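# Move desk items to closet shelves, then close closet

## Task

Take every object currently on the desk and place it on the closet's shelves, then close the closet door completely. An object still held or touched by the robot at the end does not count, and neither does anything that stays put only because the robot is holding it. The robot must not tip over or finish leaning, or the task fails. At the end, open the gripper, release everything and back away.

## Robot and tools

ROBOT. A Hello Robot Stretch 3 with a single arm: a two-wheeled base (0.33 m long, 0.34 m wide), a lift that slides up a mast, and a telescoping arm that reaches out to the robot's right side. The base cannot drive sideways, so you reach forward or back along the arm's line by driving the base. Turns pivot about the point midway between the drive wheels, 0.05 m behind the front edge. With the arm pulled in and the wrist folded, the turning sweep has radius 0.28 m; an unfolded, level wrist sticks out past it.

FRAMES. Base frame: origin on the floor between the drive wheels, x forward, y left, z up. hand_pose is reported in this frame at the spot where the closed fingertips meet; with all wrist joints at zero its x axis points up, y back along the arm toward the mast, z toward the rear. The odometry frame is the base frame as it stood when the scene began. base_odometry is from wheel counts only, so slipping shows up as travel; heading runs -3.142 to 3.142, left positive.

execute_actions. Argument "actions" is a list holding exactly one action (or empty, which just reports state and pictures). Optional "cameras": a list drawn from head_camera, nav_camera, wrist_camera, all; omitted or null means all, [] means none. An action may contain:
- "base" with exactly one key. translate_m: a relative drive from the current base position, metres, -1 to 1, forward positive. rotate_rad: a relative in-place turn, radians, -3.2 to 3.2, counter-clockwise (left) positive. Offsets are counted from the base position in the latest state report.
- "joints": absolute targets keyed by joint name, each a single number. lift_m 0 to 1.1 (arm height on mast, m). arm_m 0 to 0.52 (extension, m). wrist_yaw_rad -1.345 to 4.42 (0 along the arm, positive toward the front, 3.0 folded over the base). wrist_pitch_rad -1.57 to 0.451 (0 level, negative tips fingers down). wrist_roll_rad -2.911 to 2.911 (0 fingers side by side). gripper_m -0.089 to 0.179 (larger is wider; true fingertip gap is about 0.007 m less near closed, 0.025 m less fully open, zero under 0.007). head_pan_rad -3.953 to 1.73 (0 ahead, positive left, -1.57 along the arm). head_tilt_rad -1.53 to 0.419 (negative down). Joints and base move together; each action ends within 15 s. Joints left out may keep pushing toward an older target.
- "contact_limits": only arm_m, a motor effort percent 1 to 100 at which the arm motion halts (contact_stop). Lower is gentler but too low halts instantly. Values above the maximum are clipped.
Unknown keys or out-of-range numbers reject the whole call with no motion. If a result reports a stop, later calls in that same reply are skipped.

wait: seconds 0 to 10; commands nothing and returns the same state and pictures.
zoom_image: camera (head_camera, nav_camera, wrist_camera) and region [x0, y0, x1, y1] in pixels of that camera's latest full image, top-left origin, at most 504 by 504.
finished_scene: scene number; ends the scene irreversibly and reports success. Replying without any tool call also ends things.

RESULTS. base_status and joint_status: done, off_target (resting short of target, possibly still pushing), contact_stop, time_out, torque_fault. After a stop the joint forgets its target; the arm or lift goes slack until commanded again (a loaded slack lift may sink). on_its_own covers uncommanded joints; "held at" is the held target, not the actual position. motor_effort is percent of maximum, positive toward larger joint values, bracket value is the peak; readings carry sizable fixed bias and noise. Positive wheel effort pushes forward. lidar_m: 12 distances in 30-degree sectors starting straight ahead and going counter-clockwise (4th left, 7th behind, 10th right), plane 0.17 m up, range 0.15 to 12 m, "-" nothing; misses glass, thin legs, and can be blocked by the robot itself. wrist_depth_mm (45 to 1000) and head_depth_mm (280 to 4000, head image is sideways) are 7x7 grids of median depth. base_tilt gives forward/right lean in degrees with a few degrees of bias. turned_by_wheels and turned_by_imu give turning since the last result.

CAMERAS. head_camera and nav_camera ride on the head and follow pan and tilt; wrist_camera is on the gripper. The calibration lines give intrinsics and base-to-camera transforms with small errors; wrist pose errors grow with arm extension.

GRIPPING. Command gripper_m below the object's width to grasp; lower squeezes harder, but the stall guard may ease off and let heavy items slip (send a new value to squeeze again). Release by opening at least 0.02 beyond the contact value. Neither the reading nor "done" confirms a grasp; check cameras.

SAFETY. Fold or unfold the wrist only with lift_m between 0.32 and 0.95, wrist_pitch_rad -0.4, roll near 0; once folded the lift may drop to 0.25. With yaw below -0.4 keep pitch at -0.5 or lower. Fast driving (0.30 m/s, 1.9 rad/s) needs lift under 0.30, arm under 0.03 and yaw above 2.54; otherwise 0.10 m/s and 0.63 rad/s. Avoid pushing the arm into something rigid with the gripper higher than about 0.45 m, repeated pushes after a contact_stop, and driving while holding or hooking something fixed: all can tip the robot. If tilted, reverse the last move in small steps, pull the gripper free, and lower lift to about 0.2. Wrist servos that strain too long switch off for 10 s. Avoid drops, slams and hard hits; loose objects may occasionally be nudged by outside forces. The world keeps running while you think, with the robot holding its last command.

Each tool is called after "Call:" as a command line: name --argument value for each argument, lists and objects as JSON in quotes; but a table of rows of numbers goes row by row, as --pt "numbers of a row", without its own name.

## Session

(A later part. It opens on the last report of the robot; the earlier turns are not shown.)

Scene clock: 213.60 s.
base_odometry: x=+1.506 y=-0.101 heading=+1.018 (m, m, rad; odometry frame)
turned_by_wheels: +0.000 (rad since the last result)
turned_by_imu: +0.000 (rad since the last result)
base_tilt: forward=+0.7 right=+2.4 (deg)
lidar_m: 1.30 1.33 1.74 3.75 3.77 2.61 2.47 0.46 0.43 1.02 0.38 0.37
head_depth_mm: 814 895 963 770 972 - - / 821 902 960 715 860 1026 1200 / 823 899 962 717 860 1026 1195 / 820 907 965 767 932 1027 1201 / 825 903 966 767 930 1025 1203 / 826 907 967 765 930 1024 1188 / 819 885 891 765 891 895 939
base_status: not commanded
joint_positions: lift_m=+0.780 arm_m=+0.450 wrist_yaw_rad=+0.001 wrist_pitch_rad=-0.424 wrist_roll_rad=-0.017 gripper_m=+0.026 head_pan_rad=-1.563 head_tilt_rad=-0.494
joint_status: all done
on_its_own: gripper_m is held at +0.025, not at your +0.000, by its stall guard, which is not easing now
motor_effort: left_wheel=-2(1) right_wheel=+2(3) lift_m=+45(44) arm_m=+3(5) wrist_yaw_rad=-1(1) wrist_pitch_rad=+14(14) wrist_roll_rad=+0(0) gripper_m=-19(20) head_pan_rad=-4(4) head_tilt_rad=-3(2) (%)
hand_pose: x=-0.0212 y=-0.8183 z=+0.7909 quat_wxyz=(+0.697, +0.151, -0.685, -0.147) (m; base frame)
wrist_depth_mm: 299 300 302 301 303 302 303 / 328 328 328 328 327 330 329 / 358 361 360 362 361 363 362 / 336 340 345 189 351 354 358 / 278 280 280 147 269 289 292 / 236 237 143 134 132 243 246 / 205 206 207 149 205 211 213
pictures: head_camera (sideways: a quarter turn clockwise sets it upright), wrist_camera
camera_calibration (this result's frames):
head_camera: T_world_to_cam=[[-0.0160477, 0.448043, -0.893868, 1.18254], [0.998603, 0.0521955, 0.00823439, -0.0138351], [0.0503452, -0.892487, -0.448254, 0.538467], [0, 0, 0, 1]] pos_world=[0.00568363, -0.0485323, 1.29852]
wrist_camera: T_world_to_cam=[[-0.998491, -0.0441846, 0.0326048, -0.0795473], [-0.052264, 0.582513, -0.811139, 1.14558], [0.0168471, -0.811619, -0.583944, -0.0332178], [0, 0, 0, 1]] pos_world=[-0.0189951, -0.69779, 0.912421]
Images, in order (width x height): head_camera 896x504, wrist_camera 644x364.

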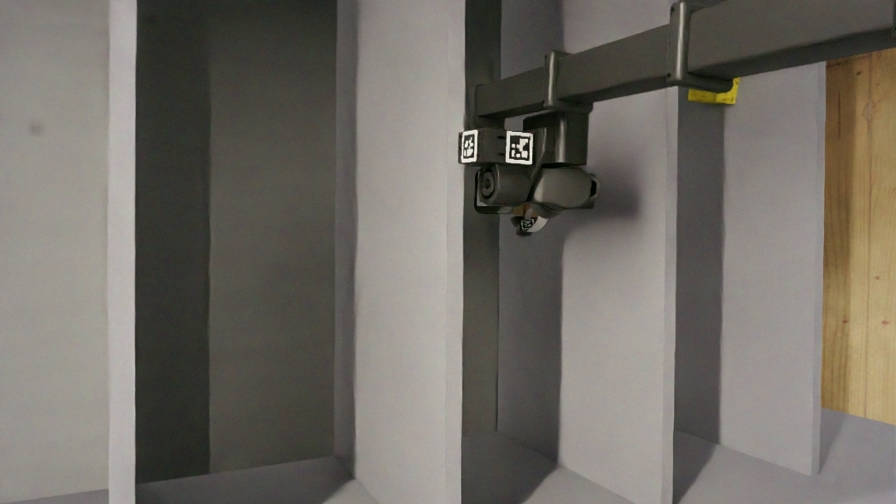

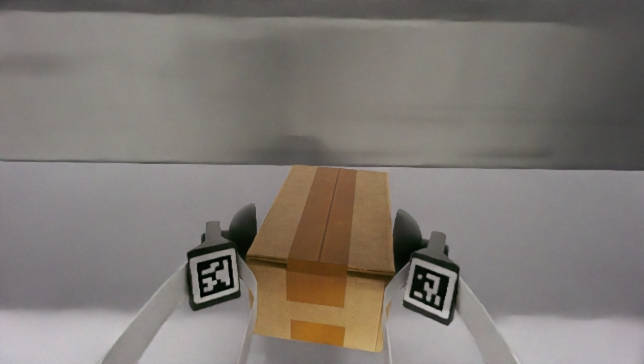

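Lower and release, then head back for the tape.

Call:
execute_actions --actions '[{"joints":{"lift_m":0.75}}]' --cameras '[]'

Call:
execute_actions --actions '[{"joints":{"gripper_m":0.1}}]' --cameras '[]'

Call:
execute_actions --actions '[{"joints":{"arm_m":0.0,"lift_m":0.78}}]' --cameras '["wrist_camera"]'

Call:
execute_actions --actions '[{"joints":{"wrist_yaw_rad":3.0,"lift_m":0.5,"head_pan_rad":0,"head_tilt_rad":-0.3}}]' --cameras '[]'

Call:
execute_actions --actions '[{"joints":{"lift_m":0.28},"base":{"rotate_rad":1.95}}]' --cameras '["nav_camera"]'

Scene clock: 214.83 s.
base_odometry: x=+1.506 y=-0.101 heading=+1.018 (m, m, rad; odometry frame)
turned_by_wheels: +0.000 (rad since the last result)
turned_by_imu: +0.000 (rad since the last result)
base_tilt: forward=+0.8 right=+2.5 (deg)
lidar_m: 1.31 1.34 1.75 3.76 3.45 2.61 2.47 0.46 0.43 1.02 0.38 0.37
head_depth_mm: 819 897 961 767 929 895 - / 819 905 962 742 - 1026 1194 / 819 901 966 716 - 1022 1202 / 821 901 965 768 929 1028 1197 / 820 904 961 767 929 1026 1196 / 824 906 966 765 928 1024 1189 / 821 885 890 764 891 891 938
base_status: not commanded
joint_positions: lift_m=+0.750 arm_m=+0.450 wrist_yaw_rad=+0.001 wrist_pitch_rad=-0.424 wrist_roll_rad=-0.017 gripper_m=+0.026 head_pan_rad=-1.563 head_tilt_rad=-0.494
joint_status: all done
on_its_own: gripper_m is held at +0.025, not at your +0.000, by its stall guard, which is not easing now
motor_effort: left_wheel=-1(2) right_wheel=+2(2) lift_m=+27(40) arm_m=+2(2) wrist_yaw_rad=-1(0) wrist_pitch_rad=+14(14) wrist_roll_rad=+0(0) gripper_m=-18(19) head_pan_rad=-4(4) head_tilt_rad=-3(3) (%)
hand_pose: x=-0.0212 y=-0.8183 z=+0.7616 quat_wxyz=(+0.697, +0.151, -0.685, -0.147) (m; base frame)
wrist_depth_mm: 301 302 302 302 303 303 303 / 329 329 329 328 329 331 329 / 344 352 355 354 355 356 356 / 288 289 293 190 298 302 305 / 236 238 239 147 228 246 248 / 201 202 142 134 131 207 209 / 175 175 176 149 174 180 181
pictures: none
No camera images: the call's "cameras" was empty. Leave "cameras" out to get every camera's image.

Scene clock: 216.07 s.
base_odometry: x=+1.506 y=-0.101 heading=+1.018 (m, m, rad; odometry frame)
turned_by_wheels: +0.000 (rad since the last result)
turned_by_imu: +0.000 (rad since the last result)
base_tilt: forward=+0.9 right=+2.3 (deg)
lidar_m: 1.31 1.33 1.74 3.76 3.78 2.62 2.47 0.46 0.43 1.02 0.38 0.37
head_depth_mm: 819 897 961 768 929 899 - / 821 902 959 743 - 1026 1198 / 818 900 962 720 - 1028 1202 / 822 904 964 766 929 1025 1200 / 823 904 966 766 932 1022 1199 / 824 905 966 766 930 1024 1186 / 821 886 892 766 890 890 936
base_status: not commanded
joint_positions: lift_m=+0.750 arm_m=+0.450 wrist_yaw_rad=+0.001 wrist_pitch_rad=-0.422 wrist_roll_rad=-0.017 gripper_m=+0.100 head_pan_rad=-1.563 head_tilt_rad=-0.494
joint_status: all done
motor_effort: left_wheel=-1(1) right_wheel=+1(2) lift_m=+27(26) arm_m=+2(2) wrist_yaw_rad=-1(1) wrist_pitch_rad=+13(14) wrist_roll_rad=+1(0) gripper_m=+0(80) head_pan_rad=-4(4) head_tilt_rad=-3(4) (%)
hand_pose: x=-0.0213 y=-0.8187 z=+0.7622 quat_wxyz=(+0.698, +0.150, -0.685, -0.147) (m; base frame)
wrist_depth_mm: 301 300 300 303 303 304 303 / 328 328 327 329 327 329 329 / 350 351 354 351 356 354 355 / 289 292 297 298 300 304 306 / 238 239 250 172 236 248 249 / 202 209 192 145 195 209 210 / 178 176 172 144 175 180 182
pictures: none
No camera images: the call's "cameras" was empty. Leave "cameras" out to get every camera's image.

Scene clock: 220.53 s.
base_odometry: x=+1.506 y=-0.101 heading=+1.018 (m, m, rad; odometry frame)
turned_by_wheels: +0.000 (rad since the last result)
turned_by_imu: +0.000 (rad since the last result)
base_tilt: forward=+0.8 right=+2.3 (deg)
lidar_m: 1.31 1.34 1.74 3.77 3.45 2.62 2.47 0.46 0.43 1.02 0.38 0.37
head_depth_mm: 817 900 957 769 929 1011 1198 / 821 901 961 767 930 1031 1198 / 820 901 966 768 900 1029 964 / 821 905 964 766 930 1027 1195 / 824 905 966 767 931 1031 1204 / 824 903 970 768 929 1026 1187 / 822 888 896 769 889 891 938
base_status: not commanded
joint_positions: lift_m=+0.780 arm_m=+0.002 wrist_yaw_rad=+0.001 wrist_pitch_rad=-0.420 wrist_roll_rad=-0.017 gripper_m=+0.100 head_pan_rad=-1.563 head_tilt_rad=-0.494
joint_status: all done
joint sent to its limit — the command would take arm_m past its lower limit, so that joint was sent only as far as its limit.
motor_effort: left_wheel=-1(1) right_wheel=+2(2) lift_m=+44(43) arm_m=-3(4) wrist_yaw_rad=-1(1) wrist_pitch_rad=+12(12) wrist_roll_rad=+0(0) gripper_m=+0(2) head_pan_rad=-4(4) head_tilt_rad=-4(3) (%)
hand_pose: x=-0.0213 y=-0.3714 z=+0.7918 quat_wxyz=(+0.698, +0.149, -0.685, -0.146) (m; base frame)
wrist_depth_mm: 480 699 715 725 717 717 724 / 481 617 635 588 661 663 682 / 430 444 452 455 463 470 475 / 482 713 885 912 868 877 890 / 487 665 750 728 730 747 751 / 487 622 632 636 637 622 638 / 476 779 972 969 970 970 993
pictures: wrist_camera
camera_calibration (this result's frames):
wrist_camera: T_world_to_cam=[[-0.998495, -0.0439688, 0.0327689, -0.0599027], [-0.0522077, 0.579418, -0.813356, 0.886618], [0.0167754, -0.813843, -0.580842, 0.326679], [0, 0, 0, 1]] pos_world=[-0.0190045, -0.250491, 0.912848]
Images, in order (width x height): wrist_camera 644x364.

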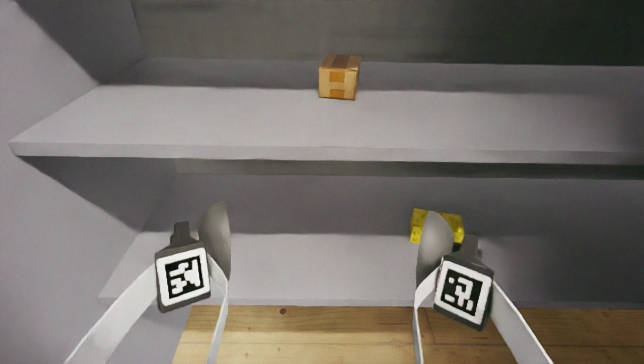

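Scene clock: 223.90 s.
base_odometry: x=+1.506 y=-0.101 heading=+1.018 (m, m, rad; odometry frame)
turned_by_wheels: +0.000 (rad since the last result)
turned_by_imu: +0.000 (rad since the last result)
base_tilt: forward=+0.8 right=+2.3 (deg)
lidar_m: 1.31 1.34 1.75 3.76 3.80 2.61 2.47 0.46 0.43 1.02 0.38 0.37
head_depth_mm: 1106 1166 1235 1312 1400 1493 1501 / 1104 1165 1237 1315 1386 1492 1505 / 1107 1165 1230 1308 1393 1492 1496 / 1106 1167 1233 1305 1401 1495 1498 / 1107 1168 1236 1313 1389 1478 1495 / 1107 1169 1238 1311 1387 1490 1499 / 1110 1169 1234 1311 1393 1489 1485
base_status: not commanded
joint_positions: lift_m=+0.500 arm_m=+0.002 wrist_yaw_rad=+2.998 wrist_pitch_rad=-0.420 wrist_roll_rad=-0.017 gripper_m=+0.100 head_pan_rad=-0.007 head_tilt_rad=-0.310
joint_status: all done
motor_effort: left_wheel=-1(1) right_wheel=+2(2) lift_m=+26(40) arm_m=-2(2) wrist_yaw_rad=+2(3) wrist_pitch_rad=+11(12) wrist_roll_rad=+0(0) gripper_m=+0(0) head_pan_rad=+5(58) head_tilt_rad=+6(27) (%)
hand_pose: x=+0.0109 y=+0.0746 z=+0.5126 quat_wxyz=(+0.196, +0.694, +0.099, +0.685) (m; base frame)
wrist_depth_mm: - - - - - - - / - - - - - - - / - - - - - - - / - - - - - - - / 901 891 925 917 931 932 939 / 768 780 770 776 771 796 788 / 665 658 667 671 673 672 684
pictures: none
No camera images: the call's "cameras" was empty. Leave "cameras" out to get every camera's image.

Scene clock: 227.60 s.
base_odometry: x=+1.506 y=-0.101 heading=+2.968 (m, m, rad; odometry frame)
turned_by_wheels: +1.950 (rad since the last result)
turned_by_imu: +1.937 (rad since the last result)
base_tilt: forward=+0.8 right=+2.4 (deg)
lidar_m: 3.44 2.78 2.47 0.56 0.51 1.02 0.45 0.37 1.31 1.31 1.56 2.88
head_depth_mm: 3145 3247 3453 3691 2773 1952 1503 / 3267 3430 3614 3828 2771 1953 1501 / 3399 3603 3723 3971 2773 1940 1498 / 3467 3756 3951 - 2739 1930 1501 / 3595 3923 - - 2751 1946 1488 / 3586 3935 - - 2769 1946 1489 / 3207 3400 3552 3583 2744 1923 1482
base_status: done
joint_positions: lift_m=+0.280 arm_m=+0.002 wrist_yaw_rad=+2.998 wrist_pitch_rad=-0.420 wrist_roll_rad=-0.017 gripper_m=+0.100 head_pan_rad=-0.007 head_tilt_rad=-0.309
joint_status: all done
motor_effort: left_wheel=-1(8) right_wheel=+2(9) lift_m=+26(29) arm_m=-3(2) wrist_yaw_rad=+2(3) wrist_pitch_rad=+11(11) wrist_roll_rad=+0(0) gripper_m=+0(1) head_pan_rad=+4(4) head_tilt_rad=+6(5) (%)
hand_pose: x=+0.0108 y=+0.0746 z=+0.2926 quat_wxyz=(+0.196, +0.694, +0.099, +0.685) (m; base frame)
wrist_depth_mm: - - 659 - - - - / 996 - 694 - - - - / 897 874 765 957 956 965 990 / 713 715 732 738 734 742 757 / 582 587 592 593 600 600 612 / 496 511 - 518 503 512 513 / - - - - 442 439 441
pictures: nav_camera (sideways: a quarter turn counterclockwise sets it upright)
camera_calibration (this result's frames):
nav_camera: T_world_to_cam=[[0.277769, -0.0259476, 0.960297, -1.20412], [-0.0696973, -0.997545, -0.00679388, 0.0673606], [0.958116, -0.065043, -0.278895, 0.320601], [0, 0, 0, 1]] pos_world=[0.0319894, 0.056804, 1.24619]
Images, in order (width x height): nav_camera 672x504.

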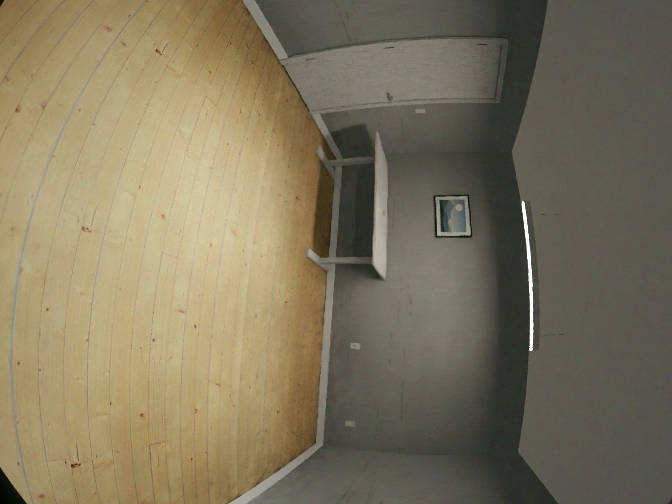

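Call:
execute_actions --actions '[{"base":{"rotate_rad":0.19}}]' --cameras '[]'

Call:
execute_actions --actions '[{"base":{"translate_m":1.0}}]' --cameras '[]'

Call:
execute_actions --actions '[{"base":{"translate_m":1.0}}]' --cameras '[]'

Call:
execute_actions --actions '[{"base":{"translate_m":1.0}}]' --cameras '[]'

Call:
execute_actions --actions '[{"base":{"rotate_rad":1.0},"joints":{"lift_m":0.85,"head_pan_rad":-1.4,"head_tilt_rad":-0.6}}]' --cameras '[]'

Call:
execute_actions --actions '[{"joints":{"wrist_yaw_rad":0,"wrist_pitch_rad":-0.6,"gripper_m":0.1}}]' --cameras '["wrist_camera","head_camera"]'

Scene clock: 228.93 s.
base_odometry: x=+1.506 y=-0.101 heading=-3.125 (m, m, rad; odometry frame)
turned_by_wheels: +0.190 (rad since the last result)
turned_by_imu: +0.188 (rad since the last result)
base_tilt: forward=+0.8 right=+2.5 (deg)
lidar_m: 3.44 2.58 1.29 0.44 0.43 1.02 0.37 0.38 1.31 1.35 1.82 3.76
head_depth_mm: 3215 3382 3525 3700 2761 1936 1501 / 3415 3626 3744 3912 2777 1958 1508 / 3583 3824 - - 2773 1944 1500 / 3553 - - - 2772 1946 1505 / 3293 3695 3748 3924 2736 1931 1500 / 2988 3169 3271 3430 2757 1938 1494 / 2704 2784 2885 3003 2714 1940 1488
base_status: done
joint_positions: lift_m=+0.280 arm_m=+0.002 wrist_yaw_rad=+2.998 wrist_pitch_rad=-0.420 wrist_roll_rad=-0.017 gripper_m=+0.100 head_pan_rad=-0.007 head_tilt_rad=-0.309
joint_status: not commanded
motor_effort: left_wheel=-1(8) right_wheel=+2(9) lift_m=+25(26) arm_m=-2(2) wrist_yaw_rad=+2(2) wrist_pitch_rad=+12(11) wrist_roll_rad=+0(0) gripper_m=+0(0) head_pan_rad=+5(4) head_tilt_rad=+5(6) (%)
hand_pose: x=+0.0108 y=+0.0746 z=+0.2926 quat_wxyz=(+0.196, +0.694, +0.099, +0.685) (m; base frame)
wrist_depth_mm: 889 - 484 729 - - - / 908 - 521 790 - - - / 862 922 569 866 960 987 997 / 710 714 627 728 746 749 750 / 583 589 596 597 608 608 618 / 492 508 - 525 502 514 516 / - - - - 438 438 444
pictures: none
No camera images: the call's "cameras" was empty. Leave "cameras" out to get every camera's image.

Scene clock: 233.87 s.
base_odometry: x=+0.506 y=-0.117 heading=-3.125 (m, m, rad; odometry frame)
turned_by_wheels: +0.000 (rad since the last result)
turned_by_imu: -0.001 (rad since the last result)
base_tilt: forward=+0.9 right=+2.4 (deg)
lidar_m: 2.88 2.07 1.99 2.05 1.23 1.18 1.37 1.87 1.79 1.84 2.49 2.46
head_depth_mm: 2507 2609 2720 2717 2637 1946 1508 / 2636 2765 2911 2963 2768 1948 1509 / 2776 2930 3084 3267 2785 1930 1499 / 3005 3175 3275 3363 2771 1948 1502 / 2792 2941 3060 3187 2754 1942 1503 / 2456 2521 2645 2785 2732 1928 1495 / 2134 2250 2333 2416 2460 1929 1496
base_status: done
joint_positions: lift_m=+0.280 arm_m=+0.002 wrist_yaw_rad=+2.998 wrist_pitch_rad=-0.420 wrist_roll_rad=-0.017 gripper_m=+0.100 head_pan_rad=-0.007 head_tilt_rad=-0.309
joint_status: not commanded
motor_effort: left_wheel=-1(4) right_wheel=+2(7) lift_m=+26(26) arm_m=-2(2) wrist_yaw_rad=+2(2) wrist_pitch_rad=+12(11) wrist_roll_rad=+0(0) gripper_m=+0(1) head_pan_rad=+5(5) head_tilt_rad=+5(5) (%)
hand_pose: x=+0.0108 y=+0.0746 z=+0.2926 quat_wxyz=(+0.196, +0.694, +0.099, +0.685) (m; base frame)
wrist_depth_mm: - - - - - - - / - - - - - - - / 914 910 932 945 952 959 980 / 706 713 726 734 742 742 752 / 581 586 593 596 608 606 607 / 490 511 - 524 509 510 519 / - - - - 437 437 441
pictures: none
No camera images: the call's "cameras" was empty. Leave "cameras" out to get every camera's image.

Scene clock: 238.80 s.
base_odometry: x=-0.494 y=-0.133 heading=-3.125 (m, m, rad; odometry frame)
turned_by_wheels: +0.000 (rad since the last result)
turned_by_imu: -0.001 (rad since the last result)
base_tilt: forward=+0.8 right=+2.4 (deg)
lidar_m: 1.94 1.55 1.48 1.56 2.09 2.06 2.12 2.38 2.27 2.34 2.08 1.54
head_depth_mm: 1705 1770 1869 1925 1417 1956 1505 / 1788 1875 1976 2024 2146 1963 1504 / 1929 2018 2126 2145 2378 1939 1500 / 2038 2143 2290 2132 2474 1944 1497 / 2095 2188 2302 2113 2351 1939 1502 / 1851 1917 2008 2057 2211 1935 1488 / 1634 1712 1775 1846 1917 1872 1484
base_status: done
joint_positions: lift_m=+0.280 arm_m=+0.002 wrist_yaw_rad=+2.998 wrist_pitch_rad=-0.420 wrist_roll_rad=-0.017 gripper_m=+0.100 head_pan_rad=-0.007 head_tilt_rad=-0.309
joint_status: not commanded
motor_effort: left_wheel=-1(6) right_wheel=+2(8) lift_m=+26(26) arm_m=-2(2) wrist_yaw_rad=+2(2) wrist_pitch_rad=+12(12) wrist_roll_rad=+0(0) gripper_m=+1(1) head_pan_rad=+5(4) head_tilt_rad=+5(5) (%)
hand_pose: x=+0.0108 y=+0.0746 z=+0.2926 quat_wxyz=(+0.196, +0.694, +0.099, +0.685) (m; base frame)
wrist_depth_mm: - - - - - - - / - - - - - - - / 915 909 929 952 948 986 969 / 704 708 725 737 734 744 751 / 575 587 592 599 608 611 611 / 495 510 - 522 504 512 517 / - - - - 436 440 442
pictures: none
No camera images: the call's "cameras" was empty. Leave "cameras" out to get every camera's image.

Scene clock: 243.73 s.
base_odometry: x=-1.494 y=-0.149 heading=-3.125 (m, m, rad; odometry frame)
turned_by_wheels: +0.000 (rad since the last result)
turned_by_imu: -0.001 (rad since the last result)
base_tilt: forward=+0.8 right=+2.4 (deg)
lidar_m: 0.98 0.95 1.00 1.04 1.42 2.91 3.05 2.88 2.76 1.62 0.84 1.11
head_depth_mm: 914 958 1018 1072 1114 877 675 / 989 1036 1084 1147 1176 879 675 / 1048 1101 1160 1230 1242 875 675 / 1113 1180 1248 1319 1236 879 671 / 1199 1274 1342 1429 1234 874 673 / 1232 1294 1351 1417 1388 870 672 / 1106 1147 1203 1245 1281 869 669
base_status: done
joint_positions: lift_m=+0.280 arm_m=+0.002 wrist_yaw_rad=+2.998 wrist_pitch_rad=-0.420 wrist_roll_rad=-0.017 gripper_m=+0.100 head_pan_rad=-0.007 head_tilt_rad=-0.309
joint_status: not commanded
motor_effort: left_wheel=-1(6) right_wheel=+2(8) lift_m=+26(26) arm_m=-2(2) wrist_yaw_rad=+1(1) wrist_pitch_rad=+12(12) wrist_roll_rad=+0(0) gripper_m=-1(1) head_pan_rad=+4(5) head_tilt_rad=+5(6) (%)
hand_pose: x=+0.0107 y=+0.0746 z=+0.2926 quat_wxyz=(+0.196, +0.694, +0.099, +0.685) (m; base frame)
wrist_depth_mm: - - - - 959 861 801 / - - - - - 931 857 / 907 909 958 950 959 957 887 / 710 711 735 735 746 761 763 / 582 585 595 595 604 610 613 / 488 512 - 522 505 510 518 / - - - - 438 439 444
pictures: none
No camera images: the call's "cameras" was empty. Leave "cameras" out to get every camera's image.

Scene clock: 249.73 s.
base_odometry: x=-1.494 y=-0.149 heading=-2.126 (m, m, rad; odometry frame)
turned_by_wheels: +1.000 (rad since the last result)
turned_by_imu: +0.993 (rad since the last result)
base_tilt: forward=+0.8 right=+2.4 (deg)
lidar_m: 1.00 1.03 1.36 2.92 3.00 2.93 2.76 1.71 0.84 1.12 1.14 0.96
head_depth_mm: 876 959 1070 1076 810 649 555 / 889 984 1091 1071 813 653 555 / 905 997 1117 1076 811 652 569 / 925 1017 1138 1077 812 653 585 / 939 1032 1167 1078 811 653 1145 / 955 1065 1192 1080 811 652 1168 / 980 1087 1215 1077 813 652 1172
base_status: done
joint_positions: lift_m=+0.850 arm_m=+0.002 wrist_yaw_rad=+2.998 wrist_pitch_rad=-0.420 wrist_roll_rad=-0.017 gripper_m=+0.100 head_pan_rad=-1.393 head_tilt_rad=-0.593
joint_status: all done
motor_effort: left_wheel=-1(8) right_wheel=+2(7) lift_m=+44(47) arm_m=-2(2) wrist_yaw_rad=+2(2) wrist_pitch_rad=+11(11) wrist_roll_rad=+0(0) gripper_m=+0(0) head_pan_rad=-4(58) head_tilt_rad=-4(28) (%)
hand_pose: x=+0.0107 y=+0.0746 z=+0.8620 quat_wxyz=(+0.196, +0.694, +0.099, +0.685) (m; base frame)
wrist_depth_mm: - - - - - - - / - - - - - - - / - - - - - - - / - - - - - - - / - - - - - - - / - - - - - - - / - - - - - - -
pictures: none
No camera images: the call's "cameras" was empty. Leave "cameras" out to get every camera's image.

Scene clock: 252.23 s.
base_odometry: x=-1.494 y=-0.149 heading=-2.126 (m, m, rad; odometry frame)
turned_by_wheels: +0.000 (rad since the last result)
turned_by_imu: +0.000 (rad since the last result)
base_tilt: forward=+0.8 right=+2.3 (deg)
lidar_m: 1.00 1.03 1.36 2.91 3.01 2.91 2.75 1.71 0.84 1.12 1.14 0.96
head_depth_mm: 875 961 1069 1069 811 650 543 / 888 979 1090 1075 812 670 - / 906 1003 1115 1070 811 671 570 / 922 1019 1144 1080 815 653 586 / 939 1036 1164 1073 813 652 1141 / 957 1061 1191 1077 812 650 1165 / 980 1084 1218 1076 814 652 1166
base_status: not commanded
joint_positions: lift_m=+0.850 arm_m=+0.002 wrist_yaw_rad=+0.003 wrist_pitch_rad=-0.611 wrist_roll_rad=-0.017 gripper_m=+0.100 head_pan_rad=-1.393 head_tilt_rad=-0.593
joint_status: all done
motor_effort: left_wheel=-1(1) right_wheel=+1(1) lift_m=+43(43) arm_m=-2(2) wrist_yaw_rad=-2(0) wrist_pitch_rad=+6(10) wrist_roll_rad=+0(0) gripper_m=+1(0) head_pan_rad=-4(4) head_tilt_rad=-3(3) (%)
hand_pose: x=-0.0210 y=-0.3434 z=+0.8217 quat_wxyz=(+0.681, +0.215, -0.668, -0.210) (m; base frame)
wrist_depth_mm: 614 620 624 632 636 637 641 / 479 486 483 469 496 493 502 / 394 400 399 405 404 409 408 / 335 337 339 340 341 345 347 / 292 292 302 296 297 298 297 / 259 265 253 261 261 263 264 / 235 235 234 234 234 234 235
pictures: head_camera (sideways: a quarter turn clockwise sets it upright), wrist_camera
camera_calibration (this result's frames):
head_camera: T_world_to_cam=[[-0.106931, 0.523583, -0.845238, 1.11967], [0.975518, 0.219558, 0.0125919, -0.0193659], [0.192171, -0.823198, -0.534242, 0.649486], [0, 0, 0, 1]] pos_world=[0.0138075, -0.0473345, 1.29362]
wrist_camera: T_world_to_cam=[[-0.998424, -0.0506961, 0.0240861, -0.0546032], [-0.0533232, 0.722829, -0.688966, 0.841701], [0.0175177, -0.689164, -0.724393, 0.527629], [0, 0, 0, 1]] pos_world=[-0.0188778, -0.247552, 0.963429]
Images, in order (width x height): head_camera 896x504, wrist_camera 644x364.

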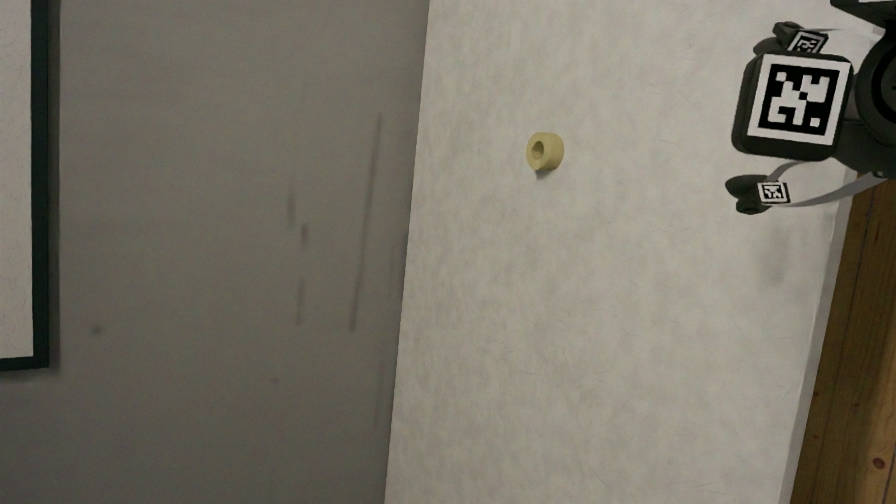

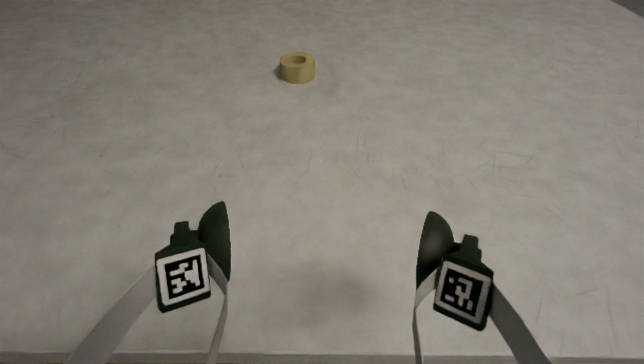

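Call:
execute_actions --actions '[{"base":{"translate_m":0.05},"joints":{"arm_m":0.345,"lift_m":0.80}}]' --cameras '[]'

Call:
execute_actions --actions '[{"joints":{"lift_m":0.775}}]' --cameras '["wrist_camera"]'

Scene clock: 256.07 s.
base_odometry: x=-1.520 y=-0.192 heading=-2.126 (m, m, rad; odometry frame)
turned_by_wheels: +0.000 (rad since the last result)
turned_by_imu: -0.001 (rad since the last result)
base_tilt: forward=+0.8 right=+2.4 (deg)
lidar_m: 0.95 0.98 1.25 2.92 3.02 2.97 2.80 1.71 0.87 1.11 0.96 0.92
head_depth_mm: 869 957 1062 1138 756 648 543 / 884 977 1089 1121 757 649 555 / 901 997 1103 1078 811 651 571 / 917 1016 1135 1078 814 651 584 / 935 1038 1159 1081 808 651 1137 / 952 1059 1189 1075 810 650 1141 / 968 1081 1212 1079 815 652 1164
base_status: done
joint_positions: lift_m=+0.800 arm_m=+0.345 wrist_yaw_rad=+0.001 wrist_pitch_rad=-0.613 wrist_roll_rad=-0.017 gripper_m=+0.100 head_pan_rad=-1.393 head_tilt_rad=-0.593
joint_status: all done
motor_effort: left_wheel=-1(3) right_wheel=+3(6) lift_m=+26(36) arm_m=+2(1) wrist_yaw_rad=+0(2) wrist_pitch_rad=+7(7) wrist_roll_rad=+0(1) gripper_m=+0(0) head_pan_rad=-4(4) head_tilt_rad=-4(3) (%)
hand_pose: x=-0.0213 y=-0.6855 z=+0.7720 quat_wxyz=(+0.680, +0.216, -0.668, -0.211) (m; base frame)
wrist_depth_mm: 478 489 488 493 492 491 496 / 377 381 380 385 386 391 394 / 309 313 312 315 317 320 321 / 265 266 267 268 268 271 271 / 230 231 237 213 234 235 235 / 204 209 200 193 206 207 207 / 183 183 184 184 184 186 186
pictures: none
No camera images: the call's "cameras" was empty. Leave "cameras" out to get every camera's image.

Scene clock: 257.07 s.
base_odometry: x=-1.520 y=-0.192 heading=-2.126 (m, m, rad; odometry frame)
turned_by_wheels: +0.000 (rad since the last result)
turned_by_imu: +0.000 (rad since the last result)
base_tilt: forward=+0.8 right=+2.4 (deg)
lidar_m: 0.94 0.98 1.25 2.92 3.01 2.98 2.80 1.71 0.87 1.11 0.96 0.92
head_depth_mm: 870 954 1068 1116 - 650 542 / 885 977 1090 1073 757 651 556 / 901 993 1109 1073 811 651 570 / 919 1015 1142 1079 814 653 585 / 931 1033 1161 1077 812 652 1148 / 956 1059 1191 1076 811 654 1143 / 970 1083 1217 1079 813 652 1166
base_status: not commanded
joint_positions: lift_m=+0.775 arm_m=+0.345 wrist_yaw_rad=+0.001 wrist_pitch_rad=-0.613 wrist_roll_rad=-0.017 gripper_m=+0.100 head_pan_rad=-1.393 head_tilt_rad=-0.593
joint_status: all done
motor_effort: left_wheel=-1(1) right_wheel=+2(3) lift_m=+25(22) arm_m=+2(2) wrist_yaw_rad=-1(0) wrist_pitch_rad=+8(8) wrist_roll_rad=+0(0) gripper_m=+0(0) head_pan_rad=-5(4) head_tilt_rad=-4(4) (%)
hand_pose: x=-0.0213 y=-0.6855 z=+0.7470 quat_wxyz=(+0.680, +0.216, -0.668, -0.211) (m; base frame)
wrist_depth_mm: 418 419 422 427 432 434 435 / 326 330 330 334 337 338 342 / 270 273 273 275 276 278 279 / 230 231 233 234 234 236 236 / 200 201 202 181 203 204 205 / 177 182 174 174 179 180 180 / 161 159 160 160 160 161 162
pictures: wrist_camera
camera_calibration (this result's frames):
wrist_camera: T_world_to_cam=[[-0.998493, -0.0493481, 0.0240038, -0.0694371], [-0.052319, 0.724081, -0.687728, 1.03748], [0.0165574, -0.687948, -0.725571, 0.23946], [0, 0, 0, 1]] pos_world=[-0.0190174, -0.58991, 0.888917]
Images, in order (width x height): wrist_camera 644x364.

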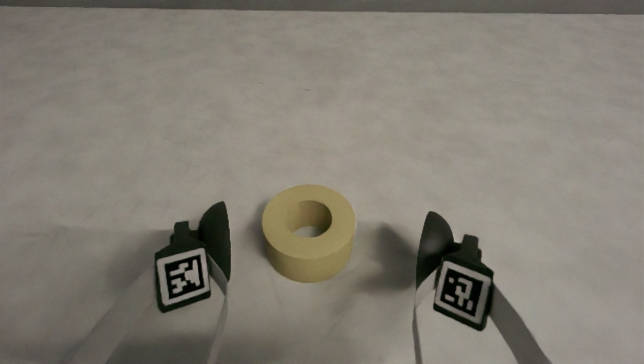

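Call:
execute_actions --actions '[{"joints":{"arm_m":0.36,"gripper_m":-0.01}}]' --cameras '["wrist_camera"]'

Call:
execute_actions --actions '[{"joints":{"lift_m":0.85,"arm_m":0.0,"wrist_pitch_rad":-0.4}}]' --cameras '["wrist_camera"]'

Scene clock: 258.73 s.
base_odometry: x=-1.520 y=-0.192 heading=-2.126 (m, m, rad; odometry frame)
turned_by_wheels: +0.000 (rad since the last result)
turned_by_imu: +0.000 (rad since the last result)
base_tilt: forward=+0.8 right=+2.3 (deg)
lidar_m: 0.94 0.97 1.26 2.92 3.01 2.97 2.80 1.71 0.87 1.11 0.96 0.92
head_depth_mm: 871 955 1060 1125 756 651 542 / 887 979 1088 1127 758 650 555 / 901 998 1116 1079 811 650 570 / 916 1017 1135 1080 813 650 584 / 933 1035 1163 1073 813 650 1142 / 951 1061 1189 1076 813 653 1141 / 972 1077 1214 1078 813 652 1165
base_status: not commanded
joint_positions: lift_m=+0.775 arm_m=+0.360 wrist_yaw_rad=+0.001 wrist_pitch_rad=-0.611 wrist_roll_rad=-0.017 gripper_m=-0.009 head_pan_rad=-1.393 head_tilt_rad=-0.593
joint_status: all done
motor_effort: left_wheel=-1(1) right_wheel=+3(2) lift_m=+26(26) arm_m=+2(2) wrist_yaw_rad=+0(1) wrist_pitch_rad=+6(7) wrist_roll_rad=+0(0) gripper_m=-25(99) head_pan_rad=-4(4) head_tilt_rad=-3(3) (%)
hand_pose: x=-0.0213 y=-0.7007 z=+0.7473 quat_wxyz=(+0.680, +0.215, -0.668, -0.211) (m; base frame)
wrist_depth_mm: 419 423 427 433 433 434 443 / 329 330 333 337 336 340 342 / 271 273 276 275 278 279 279 / 231 231 232 234 235 236 237 / 200 202 208 182 206 205 206 / 177 178 175 163 - 180 182 / 160 159 160 160 161 162 162
pictures: wrist_camera
camera_calibration (this result's frames):
wrist_camera: T_world_to_cam=[[-0.998493, -0.0493128, 0.0240677, -0.0702178], [-0.0523152, 0.723159, -0.688698, 1.04876], [0.0165568, -0.688919, -0.724649, 0.227809], [0, 0, 0, 1]] pos_world=[-0.0190176, -0.604942, 0.889051]
Images, in order (width x height): wrist_camera 644x364.

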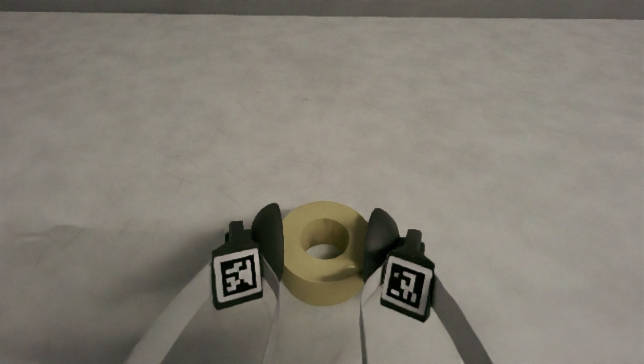

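Scene clock: 262.57 s.
base_odometry: x=-1.520 y=-0.192 heading=-2.126 (m, m, rad; odometry frame)
turned_by_wheels: +0.000 (rad since the last result)
turned_by_imu: +0.000 (rad since the last result)
base_tilt: forward=+0.8 right=+2.3 (deg)
lidar_m: 0.94 0.97 1.25 2.93 3.02 2.96 2.80 1.71 0.87 1.11 0.96 0.92
head_depth_mm: 869 958 1065 1073 811 670 548 / 887 978 1085 1075 810 691 - / 901 994 1110 1079 810 653 570 / 919 1015 1137 1077 812 650 585 / 937 1036 1165 1076 812 653 1139 / 947 1058 1188 1077 814 652 1141 / 971 1083 1219 1083 813 650 1169
base_status: not commanded
joint_positions: lift_m=+0.850 arm_m=+0.002 wrist_yaw_rad=+0.001 wrist_pitch_rad=-0.423 wrist_roll_rad=-0.017 gripper_m=+0.003 head_pan_rad=-1.393 head_tilt_rad=-0.593
joint_status: all done
joint sent to its limit — the command would take arm_m past its lower limit, so that joint was sent only as far as its limit.
on_its_own: gripper_m is held at +0.002, not at your -0.010, by its stall guard, which is not easing now
motor_effort: left_wheel=-1(1) right_wheel=+2(2) lift_m=+44(45) arm_m=-2(2) wrist_yaw_rad=-2(1) wrist_pitch_rad=+13(14) wrist_roll_rad=+0(0) gripper_m=-20(24) head_pan_rad=-4(4) head_tilt_rad=-4(3) (%)
hand_pose: x=-0.0213 y=-0.3711 z=+0.8612 quat_wxyz=(+0.698, +0.150, -0.685, -0.147) (m; base frame)
wrist_depth_mm: 789 793 806 797 814 805 815 / 786 813 821 850 836 848 868 / 576 582 583 591 604 618 618 / 448 450 454 458 463 469 474 / 367 369 384 183 388 381 389 / 313 315 - 163 - 323 325 / 271 271 274 274 276 280 280
pictures: wrist_camera
camera_calibration (this result's frames):
wrist_camera: T_world_to_cam=[[-0.998493, -0.0441132, 0.0326591, -0.0621094], [-0.0522452, 0.581492, -0.811873, 0.942394], [0.0168233, -0.812355, -0.58292, 0.369612], [0, 0, 0, 1]] pos_world=[-0.0189983, -0.250478, 0.982586]
Images, in order (width x height): wrist_camera 644x364.

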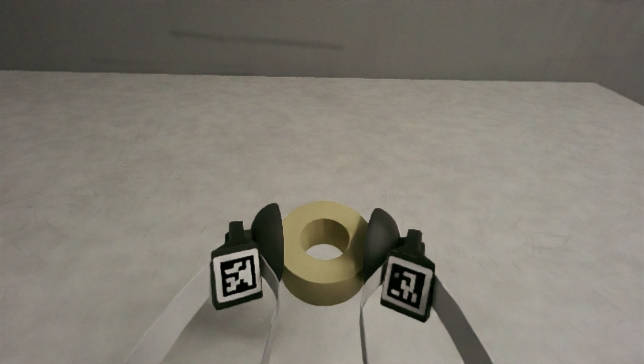

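Call:
execute_actions --actions '[{"base":{"rotate_rad":2.128},"joints":{"wrist_yaw_rad":3.0,"lift_m":0.6,"head_pan_rad":0,"head_tilt_rad":-0.3}}]' --cameras '[]'

Call:
execute_actions --actions '[{"joints":{"lift_m":0.28}}]' --cameras '[]'

Call:
execute_actions --actions '[{"base":{"translate_m":1.0}}]' --cameras '[]'

Call:
execute_actions --actions '[{"base":{"translate_m":1.0}}]' --cameras '[]'

Call:
execute_actions --actions '[{"base":{"translate_m":0.97}}]' --cameras '[]'

Call:
execute_actions --actions '[{"base":{"rotate_rad":1.016},"joints":{"lift_m":0.78,"head_pan_rad":-1.57,"head_tilt_rad":-0.5}}]' --cameras '["nav_camera"]'

Scene clock: 267.07 s.
base_odometry: x=-1.520 y=-0.192 heading=+0.002 (m, m, rad; odometry frame)
turned_by_wheels: +2.128 (rad since the last result)
turned_by_imu: +2.117 (rad since the last result)
base_tilt: forward=+0.7 right=+2.5 (deg)
lidar_m: 3.02 2.93 2.81 1.64 1.17 1.11 0.92 0.92 0.95 0.99 1.34 2.92
head_depth_mm: 2538 2684 2776 2936 2817 1966 1499 / 2671 2814 2994 3108 2793 1961 1495 / 2809 3658 3823 - 2803 1952 1497 / 3004 3231 3469 3630 2783 1948 1494 / 3601 - - - 2754 1944 1498 / 3371 3669 3835 3930 2772 1931 1488 / 3049 3272 3351 3503 2723 1917 1491
base_status: done
joint_positions: lift_m=+0.600 arm_m=+0.002 wrist_yaw_rad=+2.998 wrist_pitch_rad=-0.423 wrist_roll_rad=-0.017 gripper_m=+0.003 head_pan_rad=-0.007 head_tilt_rad=-0.310
joint_status: all done
on_its_own: gripper_m is held at +0.002, not at your -0.010, by its stall guard, which is not easing now
motor_effort: left_wheel=-2(5) right_wheel=+3(5) lift_m=+26(37) arm_m=-2(3) wrist_yaw_rad=+2(2) wrist_pitch_rad=+13(13) wrist_roll_rad=+1(1) gripper_m=-20(20) head_pan_rad=+5(58) head_tilt_rad=+5(25) (%)
hand_pose: x=+0.0109 y=+0.0742 z=+0.6119 quat_wxyz=(+0.197, +0.694, +0.100, +0.685) (m; base frame)
wrist_depth_mm: 952 - - - - - - / - - - - - - - / - - - - - - - / - - - - - - - / - - - 183 - - - / 886 889 - 163 - 906 933 / 762 766 765 771 784 793 791
pictures: none
No camera images: the call's "cameras" was empty. Leave "cameras" out to get every camera's image.

Scene clock: 270.80 s.
base_odometry: x=-1.520 y=-0.192 heading=+0.002 (m, m, rad; odometry frame)
turned_by_wheels: +0.000 (rad since the last result)
turned_by_imu: +0.000 (rad since the last result)
base_tilt: forward=+0.8 right=+2.3 (deg)
lidar_m: 3.02 2.94 2.80 1.64 1.17 1.11 0.93 0.92 0.94 0.98 1.34 2.92
head_depth_mm: 2526 2638 2778 2916 2785 1974 1509 / 2637 2798 2969 3131 2771 1956 1500 / 2786 3696 3868 3980 2769 1946 1501 / 2970 3215 3415 3607 2749 1950 1503 / 3596 - - - 2781 1943 1495 / 3374 3663 3840 3904 2732 1937 1492 / 3099 3238 3385 3513 2733 1922 1485
base_status: not commanded
joint_positions: lift_m=+0.280 arm_m=+0.002 wrist_yaw_rad=+2.998 wrist_pitch_rad=-0.423 wrist_roll_rad=-0.017 gripper_m=+0.003 head_pan_rad=-0.007 head_tilt_rad=-0.310
joint_status: all done
on_its_own: gripper_m is held at +0.002, not at your -0.010, by its stall guard, which is not easing now
motor_effort: left_wheel=-2(2) right_wheel=+3(2) lift_m=+27(26) arm_m=-2(2) wrist_yaw_rad=+2(3) wrist_pitch_rad=+13(13) wrist_roll_rad=+1(1) gripper_m=-20(21) head_pan_rad=+5(4) head_tilt_rad=+5(6) (%)
hand_pose: x=+0.0109 y=+0.0742 z=+0.2920 quat_wxyz=(+0.197, +0.694, +0.100, +0.685) (m; base frame)
wrist_depth_mm: 952 - - - - - - / 982 - - - - - - / 905 934 847 932 958 960 983 / 700 711 733 726 737 738 747 / 583 586 - 182 613 606 611 / 494 512 - 160 - 504 508 / - - - - 438 440 443
pictures: none
No camera images: the call's "cameras" was empty. Leave "cameras" out to get every camera's image.

Scene clock: 275.73 s.
base_odometry: x=-0.520 y=-0.190 heading=+0.002 (m, m, rad; odometry frame)
turned_by_wheels: +0.000 (rad since the last result)
turned_by_imu: -0.001 (rad since the last result)
base_tilt: forward=+0.8 right=+2.3 (deg)
lidar_m: 2.11 2.45 2.33 2.40 2.09 1.55 1.90 1.50 1.42 1.49 1.98 2.04
head_depth_mm: 1750 1827 1921 2023 2129 1958 1503 / 2533 2629 2046 2155 2259 1952 1498 / 2586 2776 2898 3007 2789 1944 1514 / 2106 2260 2392 2565 2620 1953 1502 / 3017 3194 3355 3606 2712 1952 1489 / 2902 3046 3180 3303 2737 1925 1488 / 2587 2701 2790 2915 2754 1927 1489
base_status: done
joint_positions: lift_m=+0.280 arm_m=+0.002 wrist_yaw_rad=+2.998 wrist_pitch_rad=-0.423 wrist_roll_rad=-0.017 gripper_m=+0.003 head_pan_rad=-0.007 head_tilt_rad=-0.309
joint_status: not commanded
on_its_own: gripper_m is held at +0.002, not at your -0.010, by its stall guard, which is not easing now
motor_effort: left_wheel=-2(5) right_wheel=+2(7) lift_m=+26(26) arm_m=-2(2) wrist_yaw_rad=+1(3) wrist_pitch_rad=+13(13) wrist_roll_rad=+0(0) gripper_m=-21(19) head_pan_rad=+5(4) head_tilt_rad=+5(5) (%)
hand_pose: x=+0.0107 y=+0.0742 z=+0.2920 quat_wxyz=(+0.197, +0.694, +0.100, +0.685) (m; base frame)
wrist_depth_mm: - - - - - - - / - - - - - - - / 910 902 931 935 943 950 979 / 711 709 727 729 735 742 743 / 576 586 - 182 610 602 618 / 493 511 - 160 - 508 519 / - - - - 435 442 440
pictures: none
No camera images: the call's "cameras" was empty. Leave "cameras" out to get every camera's image.

Scene clock: 280.67 s.
base_odometry: x=+0.480 y=-0.188 heading=+0.002 (m, m, rad; odometry frame)
turned_by_wheels: +0.000 (rad since the last result)
turned_by_imu: -0.001 (rad since the last result)
base_tilt: forward=+0.9 right=+2.3 (deg)
lidar_m: 1.40 1.95 1.86 1.91 2.55 2.45 2.83 2.01 1.92 1.97 1.23 1.17
head_depth_mm: 1617 1677 1765 1140 1190 1242 1314 / 1712 1791 1853 1919 1906 1964 1454 / 1737 1849 1927 1965 2066 1957 1500 / 1471 1550 1618 1757 1864 1788 1492 / 1225 1299 1375 1456 1554 1678 1502 / 2189 2312 2463 2590 2595 1945 1491 / 2070 2130 2222 2306 2377 1929 1489
base_status: done
joint_positions: lift_m=+0.280 arm_m=+0.002 wrist_yaw_rad=+2.998 wrist_pitch_rad=-0.423 wrist_roll_rad=-0.017 gripper_m=+0.003 head_pan_rad=-0.007 head_tilt_rad=-0.309
joint_status: not commanded
on_its_own: gripper_m is held at +0.002, not at your -0.010, by its stall guard, which is not easing now
motor_effort: left_wheel=-2(6) right_wheel=+3(8) lift_m=+26(26) arm_m=-2(2) wrist_yaw_rad=+1(1) wrist_pitch_rad=+13(13) wrist_roll_rad=+0(0) gripper_m=-20(20) head_pan_rad=+4(5) head_tilt_rad=+5(5) (%)
hand_pose: x=+0.0107 y=+0.0742 z=+0.2920 quat_wxyz=(+0.197, +0.694, +0.100, +0.685) (m; base frame)
wrist_depth_mm: - - - - - - - / - - - - - - - / 910 906 931 935 946 971 994 / 707 709 718 725 736 745 750 / 586 583 - 181 610 604 615 / 492 514 - 160 - 510 516 / - - - - 438 441 441
pictures: none
No camera images: the call's "cameras" was empty. Leave "cameras" out to get every camera's image.

Scene clock: 285.60 s.
base_odometry: x=+1.450 y=-0.186 heading=+0.002 (m, m, rad; odometry frame)
turned_by_wheels: +0.000 (rad since the last result)
turned_by_imu: -0.001 (rad since the last result)
base_tilt: forward=+0.7 right=+2.4 (deg)
lidar_m: 0.51 0.45 1.41 1.45 1.92 3.75 3.41 2.49 1.33 0.46 0.37 1.03
head_depth_mm: 860 898 941 969 708 890 736 / 907 951 996 1012 758 894 941 / 845 902 957 962 1053 890 1003 / 703 744 780 823 871 888 984 / 602 634 663 703 743 786 836 / 407 425 444 465 488 511 540 / 361 375 391 409 427 454 487
base_status: done
joint_positions: lift_m=+0.280 arm_m=+0.002 wrist_yaw_rad=+2.998 wrist_pitch_rad=-0.423 wrist_roll_rad=-0.017 gripper_m=+0.003 head_pan_rad=-0.007 head_tilt_rad=-0.309
joint_status: not commanded
on_its_own: gripper_m is held at +0.002, not at your -0.010, by its stall guard, which is not easing now
motor_effort: left_wheel=-1(5) right_wheel=+2(9) lift_m=+26(26) arm_m=-3(2) wrist_yaw_rad=+1(2) wrist_pitch_rad=+13(13) wrist_roll_rad=+0(1) gripper_m=-20(19) head_pan_rad=+4(4) head_tilt_rad=+5(5) (%)
hand_pose: x=+0.0107 y=+0.0742 z=+0.2920 quat_wxyz=(+0.197, +0.694, +0.100, +0.685) (m; base frame)
wrist_depth_mm: - - - - - - - / - - - - - - - / 902 908 928 949 956 978 - / 717 715 721 730 733 739 745 / 583 591 - 182 609 599 570 / 491 518 - 160 - 508 499 / - - - - 435 440 441
pictures: none
No camera images: the call's "cameras" was empty. Leave "cameras" out to get every camera's image.

Scene clock: 290.97 s.
base_odometry: x=+1.450 y=-0.186 heading=+1.018 (m, m, rad; odometry frame)
turned_by_wheels: +1.016 (rad since the last result)
turned_by_imu: +1.009 (rad since the last result)
base_tilt: forward=+0.9 right=+2.4 (deg)
lidar_m: 1.41 1.44 1.88 3.75 3.39 2.51 2.37 0.48 0.37 1.03 0.53 0.45
head_depth_mm: 827 907 969 769 930 1025 1199 / 829 914 970 769 930 1031 1193 / 832 914 975 767 934 1029 1202 / 833 914 974 767 915 1027 1199 / 830 916 978 768 931 1026 1194 / 837 917 974 768 927 1024 1198 / 836 918 971 767 928 1054 1158
base_status: done
joint_positions: lift_m=+0.780 arm_m=+0.002 wrist_yaw_rad=+2.998 wrist_pitch_rad=-0.423 wrist_roll_rad=-0.017 gripper_m=+0.003 head_pan_rad=-1.563 head_tilt_rad=-0.494
joint_status: all done
on_its_own: gripper_m is held at +0.002, not at your -0.010, by its stall guard, which is not easing now
motor_effort: left_wheel=-1(9) right_wheel=+2(6) lift_m=+44(44) arm_m=-2(2) wrist_yaw_rad=+1(2) wrist_pitch_rad=+13(13) wrist_roll_rad=+0(0) gripper_m=-20(21) head_pan_rad=-5(59) head_tilt_rad=-2(24) (%)
hand_pose: x=+0.0107 y=+0.0742 z=+0.7913 quat_wxyz=(+0.197, +0.694, +0.100, +0.685) (m; base frame)
wrist_depth_mm: - - - - - - - / - - - - - - - / - - - - - - - / - - - - - - - / - - - 181 - - - / - - - 163 - - - / 970 958 948 975 970 965 989
pictures: nav_camera (sideways: a quarter turn counterclockwise sets it upright)
camera_calibration (this result's frames):
nav_camera: T_world_to_cam=[[-0.0204889, -0.449742, 0.892923, -1.11437], [-0.998468, 0.0551249, 0.00485426, 0.0578613], [-0.0514055, -0.891456, -0.450183, 0.549669], [0, 0, 0, 1]] pos_world=[0.0631964, -0.0143624, 1.24221]
Images, in order (width x height): nav_camera 672x504.

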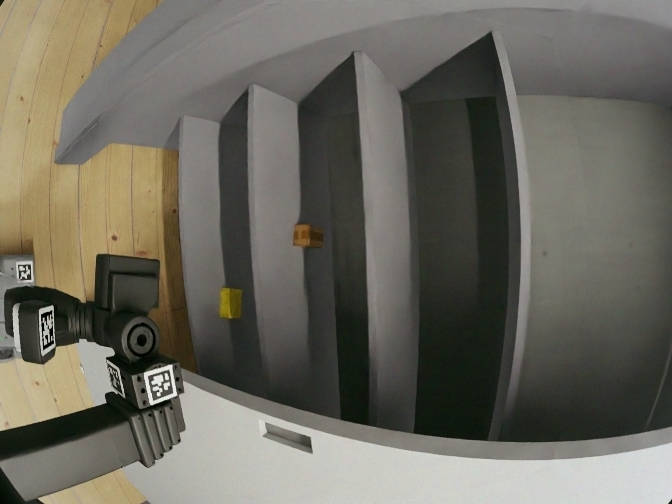

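Call:
execute_actions --actions '[{"joints":{"wrist_yaw_rad":0}}]' --cameras '[]'

Call:
execute_actions --actions '[{"joints":{"arm_m":0.42}}]' --cameras '[]'

Call:
execute_actions --actions '[{"joints":{"lift_m":0.74}}]' --cameras '[]'

Call:
execute_actions --actions '[{"joints":{"gripper_m":0.07}}]' --cameras '[]'

Call:
execute_actions --actions '[{"joints":{"arm_m":0.0,"lift_m":0.89,"gripper_m":-0.04}}]' --cameras '["wrist_camera"]'

Scene clock: 293.60 s.
base_odometry: x=+1.450 y=-0.186 heading=+1.018 (m, m, rad; odometry frame)
turned_by_wheels: +0.000 (rad since the last result)
turned_by_imu: +0.000 (rad since the last result)
base_tilt: forward=+0.9 right=+2.4 (deg)
lidar_m: 1.41 1.44 1.87 3.75 3.39 2.51 2.37 0.48 0.37 1.03 0.53 0.45
head_depth_mm: 827 909 972 770 931 1026 1202 / 830 912 974 768 931 1028 1197 / 830 914 975 765 932 1025 534 / 833 915 976 771 915 1030 1083 / 831 916 974 766 931 1026 1201 / 835 915 967 765 926 1026 1196 / 833 920 974 767 929 1059 1164
base_status: not commanded
joint_positions: lift_m=+0.780 arm_m=+0.002 wrist_yaw_rad=+0.003 wrist_pitch_rad=-0.423 wrist_roll_rad=-0.017 gripper_m=+0.003 head_pan_rad=-1.563 head_tilt_rad=-0.494
joint_status: all done
on_its_own: gripper_m is held at +0.002, not at your -0.010, by its stall guard, which is not easing now
motor_effort: left_wheel=-1(1) right_wheel=+2(2) lift_m=+44(44) arm_m=-2(2) wrist_yaw_rad=-2(6) wrist_pitch_rad=+13(13) wrist_roll_rad=+1(0) gripper_m=-20(20) head_pan_rad=-4(4) head_tilt_rad=-3(3) (%)
hand_pose: x=-0.0209 y=-0.3711 z=+0.7913 quat_wxyz=(+0.698, +0.151, -0.685, -0.146) (m; base frame)
wrist_depth_mm: 609 726 724 735 729 737 724 / 566 617 587 591 649 662 676 / 438 442 449 455 461 467 475 / 610 845 885 904 915 917 918 / 613 730 744 182 739 738 754 / 600 629 - 163 - 644 647 / 623 861 971 969 960 981 958
pictures: none
No camera images: the call's "cameras" was empty. Leave "cameras" out to get every camera's image.

Scene clock: 297.87 s.
base_odometry: x=+1.450 y=-0.186 heading=+1.018 (m, m, rad; odometry frame)
turned_by_wheels: +0.000 (rad since the last result)
turned_by_imu: +0.000 (rad since the last result)
base_tilt: forward=+0.8 right=+2.4 (deg)
lidar_m: 1.41 1.44 1.88 3.75 3.40 2.51 2.37 0.48 0.37 1.03 0.53 0.45
head_depth_mm: 828 910 974 768 974 - - / 826 913 972 717 - 1020 1197 / 832 912 974 716 828 1022 1199 / 831 911 975 768 907 1026 1201 / 828 914 969 766 930 1023 1196 / 831 914 970 767 928 1024 1195 / 831 917 972 764 926 1053 1160
base_status: not commanded
joint_positions: lift_m=+0.780 arm_m=+0.420 wrist_yaw_rad=+0.001 wrist_pitch_rad=-0.423 wrist_roll_rad=-0.017 gripper_m=+0.003 head_pan_rad=-1.563 head_tilt_rad=-0.494
joint_status: all done
on_its_own: gripper_m is held at +0.002, not at your -0.010, by its stall guard, which is not easing now
motor_effort: left_wheel=-1(1) right_wheel=+3(3) lift_m=+44(44) arm_m=+2(4) wrist_yaw_rad=-1(2) wrist_pitch_rad=+13(13) wrist_roll_rad=+0(1) gripper_m=-19(19) head_pan_rad=-4(4) head_tilt_rad=-3(3) (%)
hand_pose: x=-0.0212 y=-0.7885 z=+0.7913 quat_wxyz=(+0.698, +0.150, -0.685, -0.147) (m; base frame)
wrist_depth_mm: 339 338 339 338 341 340 340 / 366 368 371 370 370 372 376 / 396 397 400 403 407 405 408 / 339 343 346 349 352 355 359 / 279 211 219 182 292 290 292 / 237 189 - 163 - 245 246 / 205 207 207 208 209 211 213
pictures: none
No camera images: the call's "cameras" was empty. Leave "cameras" out to get every camera's image.

Scene clock: 299.03 s.
base_odometry: x=+1.450 y=-0.186 heading=+1.018 (m, m, rad; odometry frame)
turned_by_wheels: +0.000 (rad since the last result)
turned_by_imu: +0.000 (rad since the last result)
base_tilt: forward=+0.9 right=+2.4 (deg)
lidar_m: 1.41 1.44 1.88 3.76 3.39 2.50 2.37 0.48 0.37 1.03 0.53 0.45
head_depth_mm: 826 910 970 769 932 1010 - / 827 909 971 767 - 1027 1204 / 832 916 970 766 - 1028 1201 / 829 915 974 767 906 1030 1206 / 830 919 969 765 928 1031 1198 / 834 917 969 766 928 1027 1199 / 833 919 968 765 928 1058 1166
base_status: not commanded
joint_positions: lift_m=+0.740 arm_m=+0.420 wrist_yaw_rad=+0.001 wrist_pitch_rad=-0.423 wrist_roll_rad=-0.017 gripper_m=+0.003 head_pan_rad=-1.563 head_tilt_rad=-0.494
joint_status: all done
on_its_own: gripper_m is held at +0.002, not at your -0.010, by its stall guard, which is not easing now
motor_effort: left_wheel=-1(1) right_wheel=+2(2) lift_m=+26(36) arm_m=+2(2) wrist_yaw_rad=-1(1) wrist_pitch_rad=+13(13) wrist_roll_rad=+0(0) gripper_m=-21(20) head_pan_rad=-4(5) head_tilt_rad=-3(3) (%)
hand_pose: x=-0.0212 y=-0.7885 z=+0.7520 quat_wxyz=(+0.698, +0.150, -0.685, -0.147) (m; base frame)
wrist_depth_mm: 338 338 339 340 340 344 343 / 368 368 369 371 371 370 371 / 348 351 356 360 364 369 374 / 271 188 226 280 284 285 288 / 208 166 198 182 235 233 234 / 190 181 - 163 - 196 197 / 165 166 167 167 168 170 170
pictures: none
No camera images: the call's "cameras" was empty. Leave "cameras" out to get every camera's image.

Scene clock: 300.20 s.
base_odometry: x=+1.450 y=-0.186 heading=+1.018 (m, m, rad; odometry frame)
turned_by_wheels: +0.000 (rad since the last result)
turned_by_imu: +0.000 (rad since the last result)
base_tilt: forward=+0.8 right=+2.3 (deg)
lidar_m: 1.41 1.44 1.87 3.76 3.39 2.52 2.37 0.48 0.37 1.03 0.53 0.45
head_depth_mm: 825 907 968 767 933 1010 - / 829 916 976 768 - 1028 1200 / 831 916 972 765 - 1025 1199 / 831 911 974 767 910 1028 1195 / 832 915 971 765 929 1027 1201 / 829 916 972 766 929 1025 1195 / 832 919 967 765 929 1059 1166
base_status: not commanded
joint_positions: lift_m=+0.740 arm_m=+0.420 wrist_yaw_rad=+0.001 wrist_pitch_rad=-0.422 wrist_roll_rad=-0.017 gripper_m=+0.070 head_pan_rad=-1.563 head_tilt_rad=-0.494
joint_status: all done
motor_effort: left_wheel=-1(1) right_wheel=+2(2) lift_m=+26(26) arm_m=+2(1) wrist_yaw_rad=-1(1) wrist_pitch_rad=+12(13) wrist_roll_rad=+0(0) gripper_m=+0(79) head_pan_rad=-5(4) head_tilt_rad=-4(3) (%)
hand_pose: x=-0.0212 y=-0.7886 z=+0.7522 quat_wxyz=(+0.698, +0.150, -0.685, -0.147) (m; base frame)
wrist_depth_mm: 338 338 338 338 339 339 341 / 367 369 369 369 371 372 372 / 348 353 360 363 367 369 376 / 273 189 226 281 284 287 289 / 208 166 211 220 240 233 236 / 190 181 186 167 - 196 197 / 165 166 167 167 169 170 172
pictures: none
No camera images: the call's "cameras" was empty. Leave "cameras" out to get every camera's image.

Scene clock: 304.47 s.
base_odometry: x=+1.450 y=-0.186 heading=+1.018 (m, m, rad; odometry frame)
turned_by_wheels: +0.000 (rad since the last result)
turned_by_imu: +0.000 (rad since the last result)
base_tilt: forward=+0.8 right=+2.3 (deg)
lidar_m: 1.41 1.44 1.87 3.76 3.41 2.52 2.37 0.48 0.37 1.03 0.53 0.45
head_depth_mm: 830 909 968 768 930 1025 942 / 827 913 971 769 930 1023 969 / 830 912 972 770 930 1033 - / 832 913 976 768 915 1027 1207 / 831 914 975 767 933 1027 1201 / 832 915 970 766 927 1025 1193 / 835 916 974 765 927 1058 1161
base_status: not commanded
joint_positions: lift_m=+0.890 arm_m=+0.002 wrist_yaw_rad=+0.001 wrist_pitch_rad=-0.420 wrist_roll_rad=-0.017 gripper_m=-0.039 head_pan_rad=-1.563 head_tilt_rad=-0.494
joint_status: all done
joint sent to its limit — the command would take arm_m past its lower limit, so that joint was sent only as far as its limit.
motor_effort: left_wheel=-1(1) right_wheel=+2(2) lift_m=+44(44) arm_m=-3(4) wrist_yaw_rad=-2(1) wrist_pitch_rad=+11(12) wrist_roll_rad=+0(0) gripper_m=-18(90) head_pan_rad=-4(4) head_tilt_rad=-3(3) (%)
hand_pose: x=-0.0213 y=-0.3715 z=+0.9019 quat_wxyz=(+0.698, +0.149, -0.685, -0.146) (m; base frame)
wrist_depth_mm: 611 722 725 727 728 737 727 / 610 795 791 791 798 794 805 / 605 692 704 671 714 730 737 / 535 538 547 554 550 561 570 / 605 804 849 - 863 870 884 / 625 751 758 - 761 762 773 / 625 804 - - - - 699
pictures: wrist_camera
camera_calibration (this result's frames):
wrist_camera: T_world_to_cam=[[-0.998492, -0.0440284, 0.0327914, -0.0635392], [-0.0522546, 0.579127, -0.813561, 0.976257], [0.0168294, -0.814048, -0.580554, 0.390245], [0, 0, 0, 1]] pos_world=[-0.018997, -0.250496, 1.02289]
Images, in order (width x height): wrist_camera 644x364.

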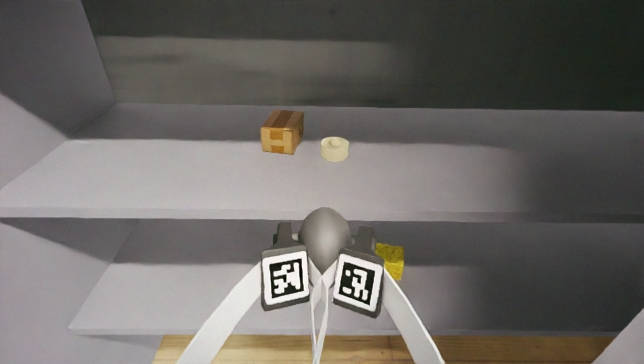

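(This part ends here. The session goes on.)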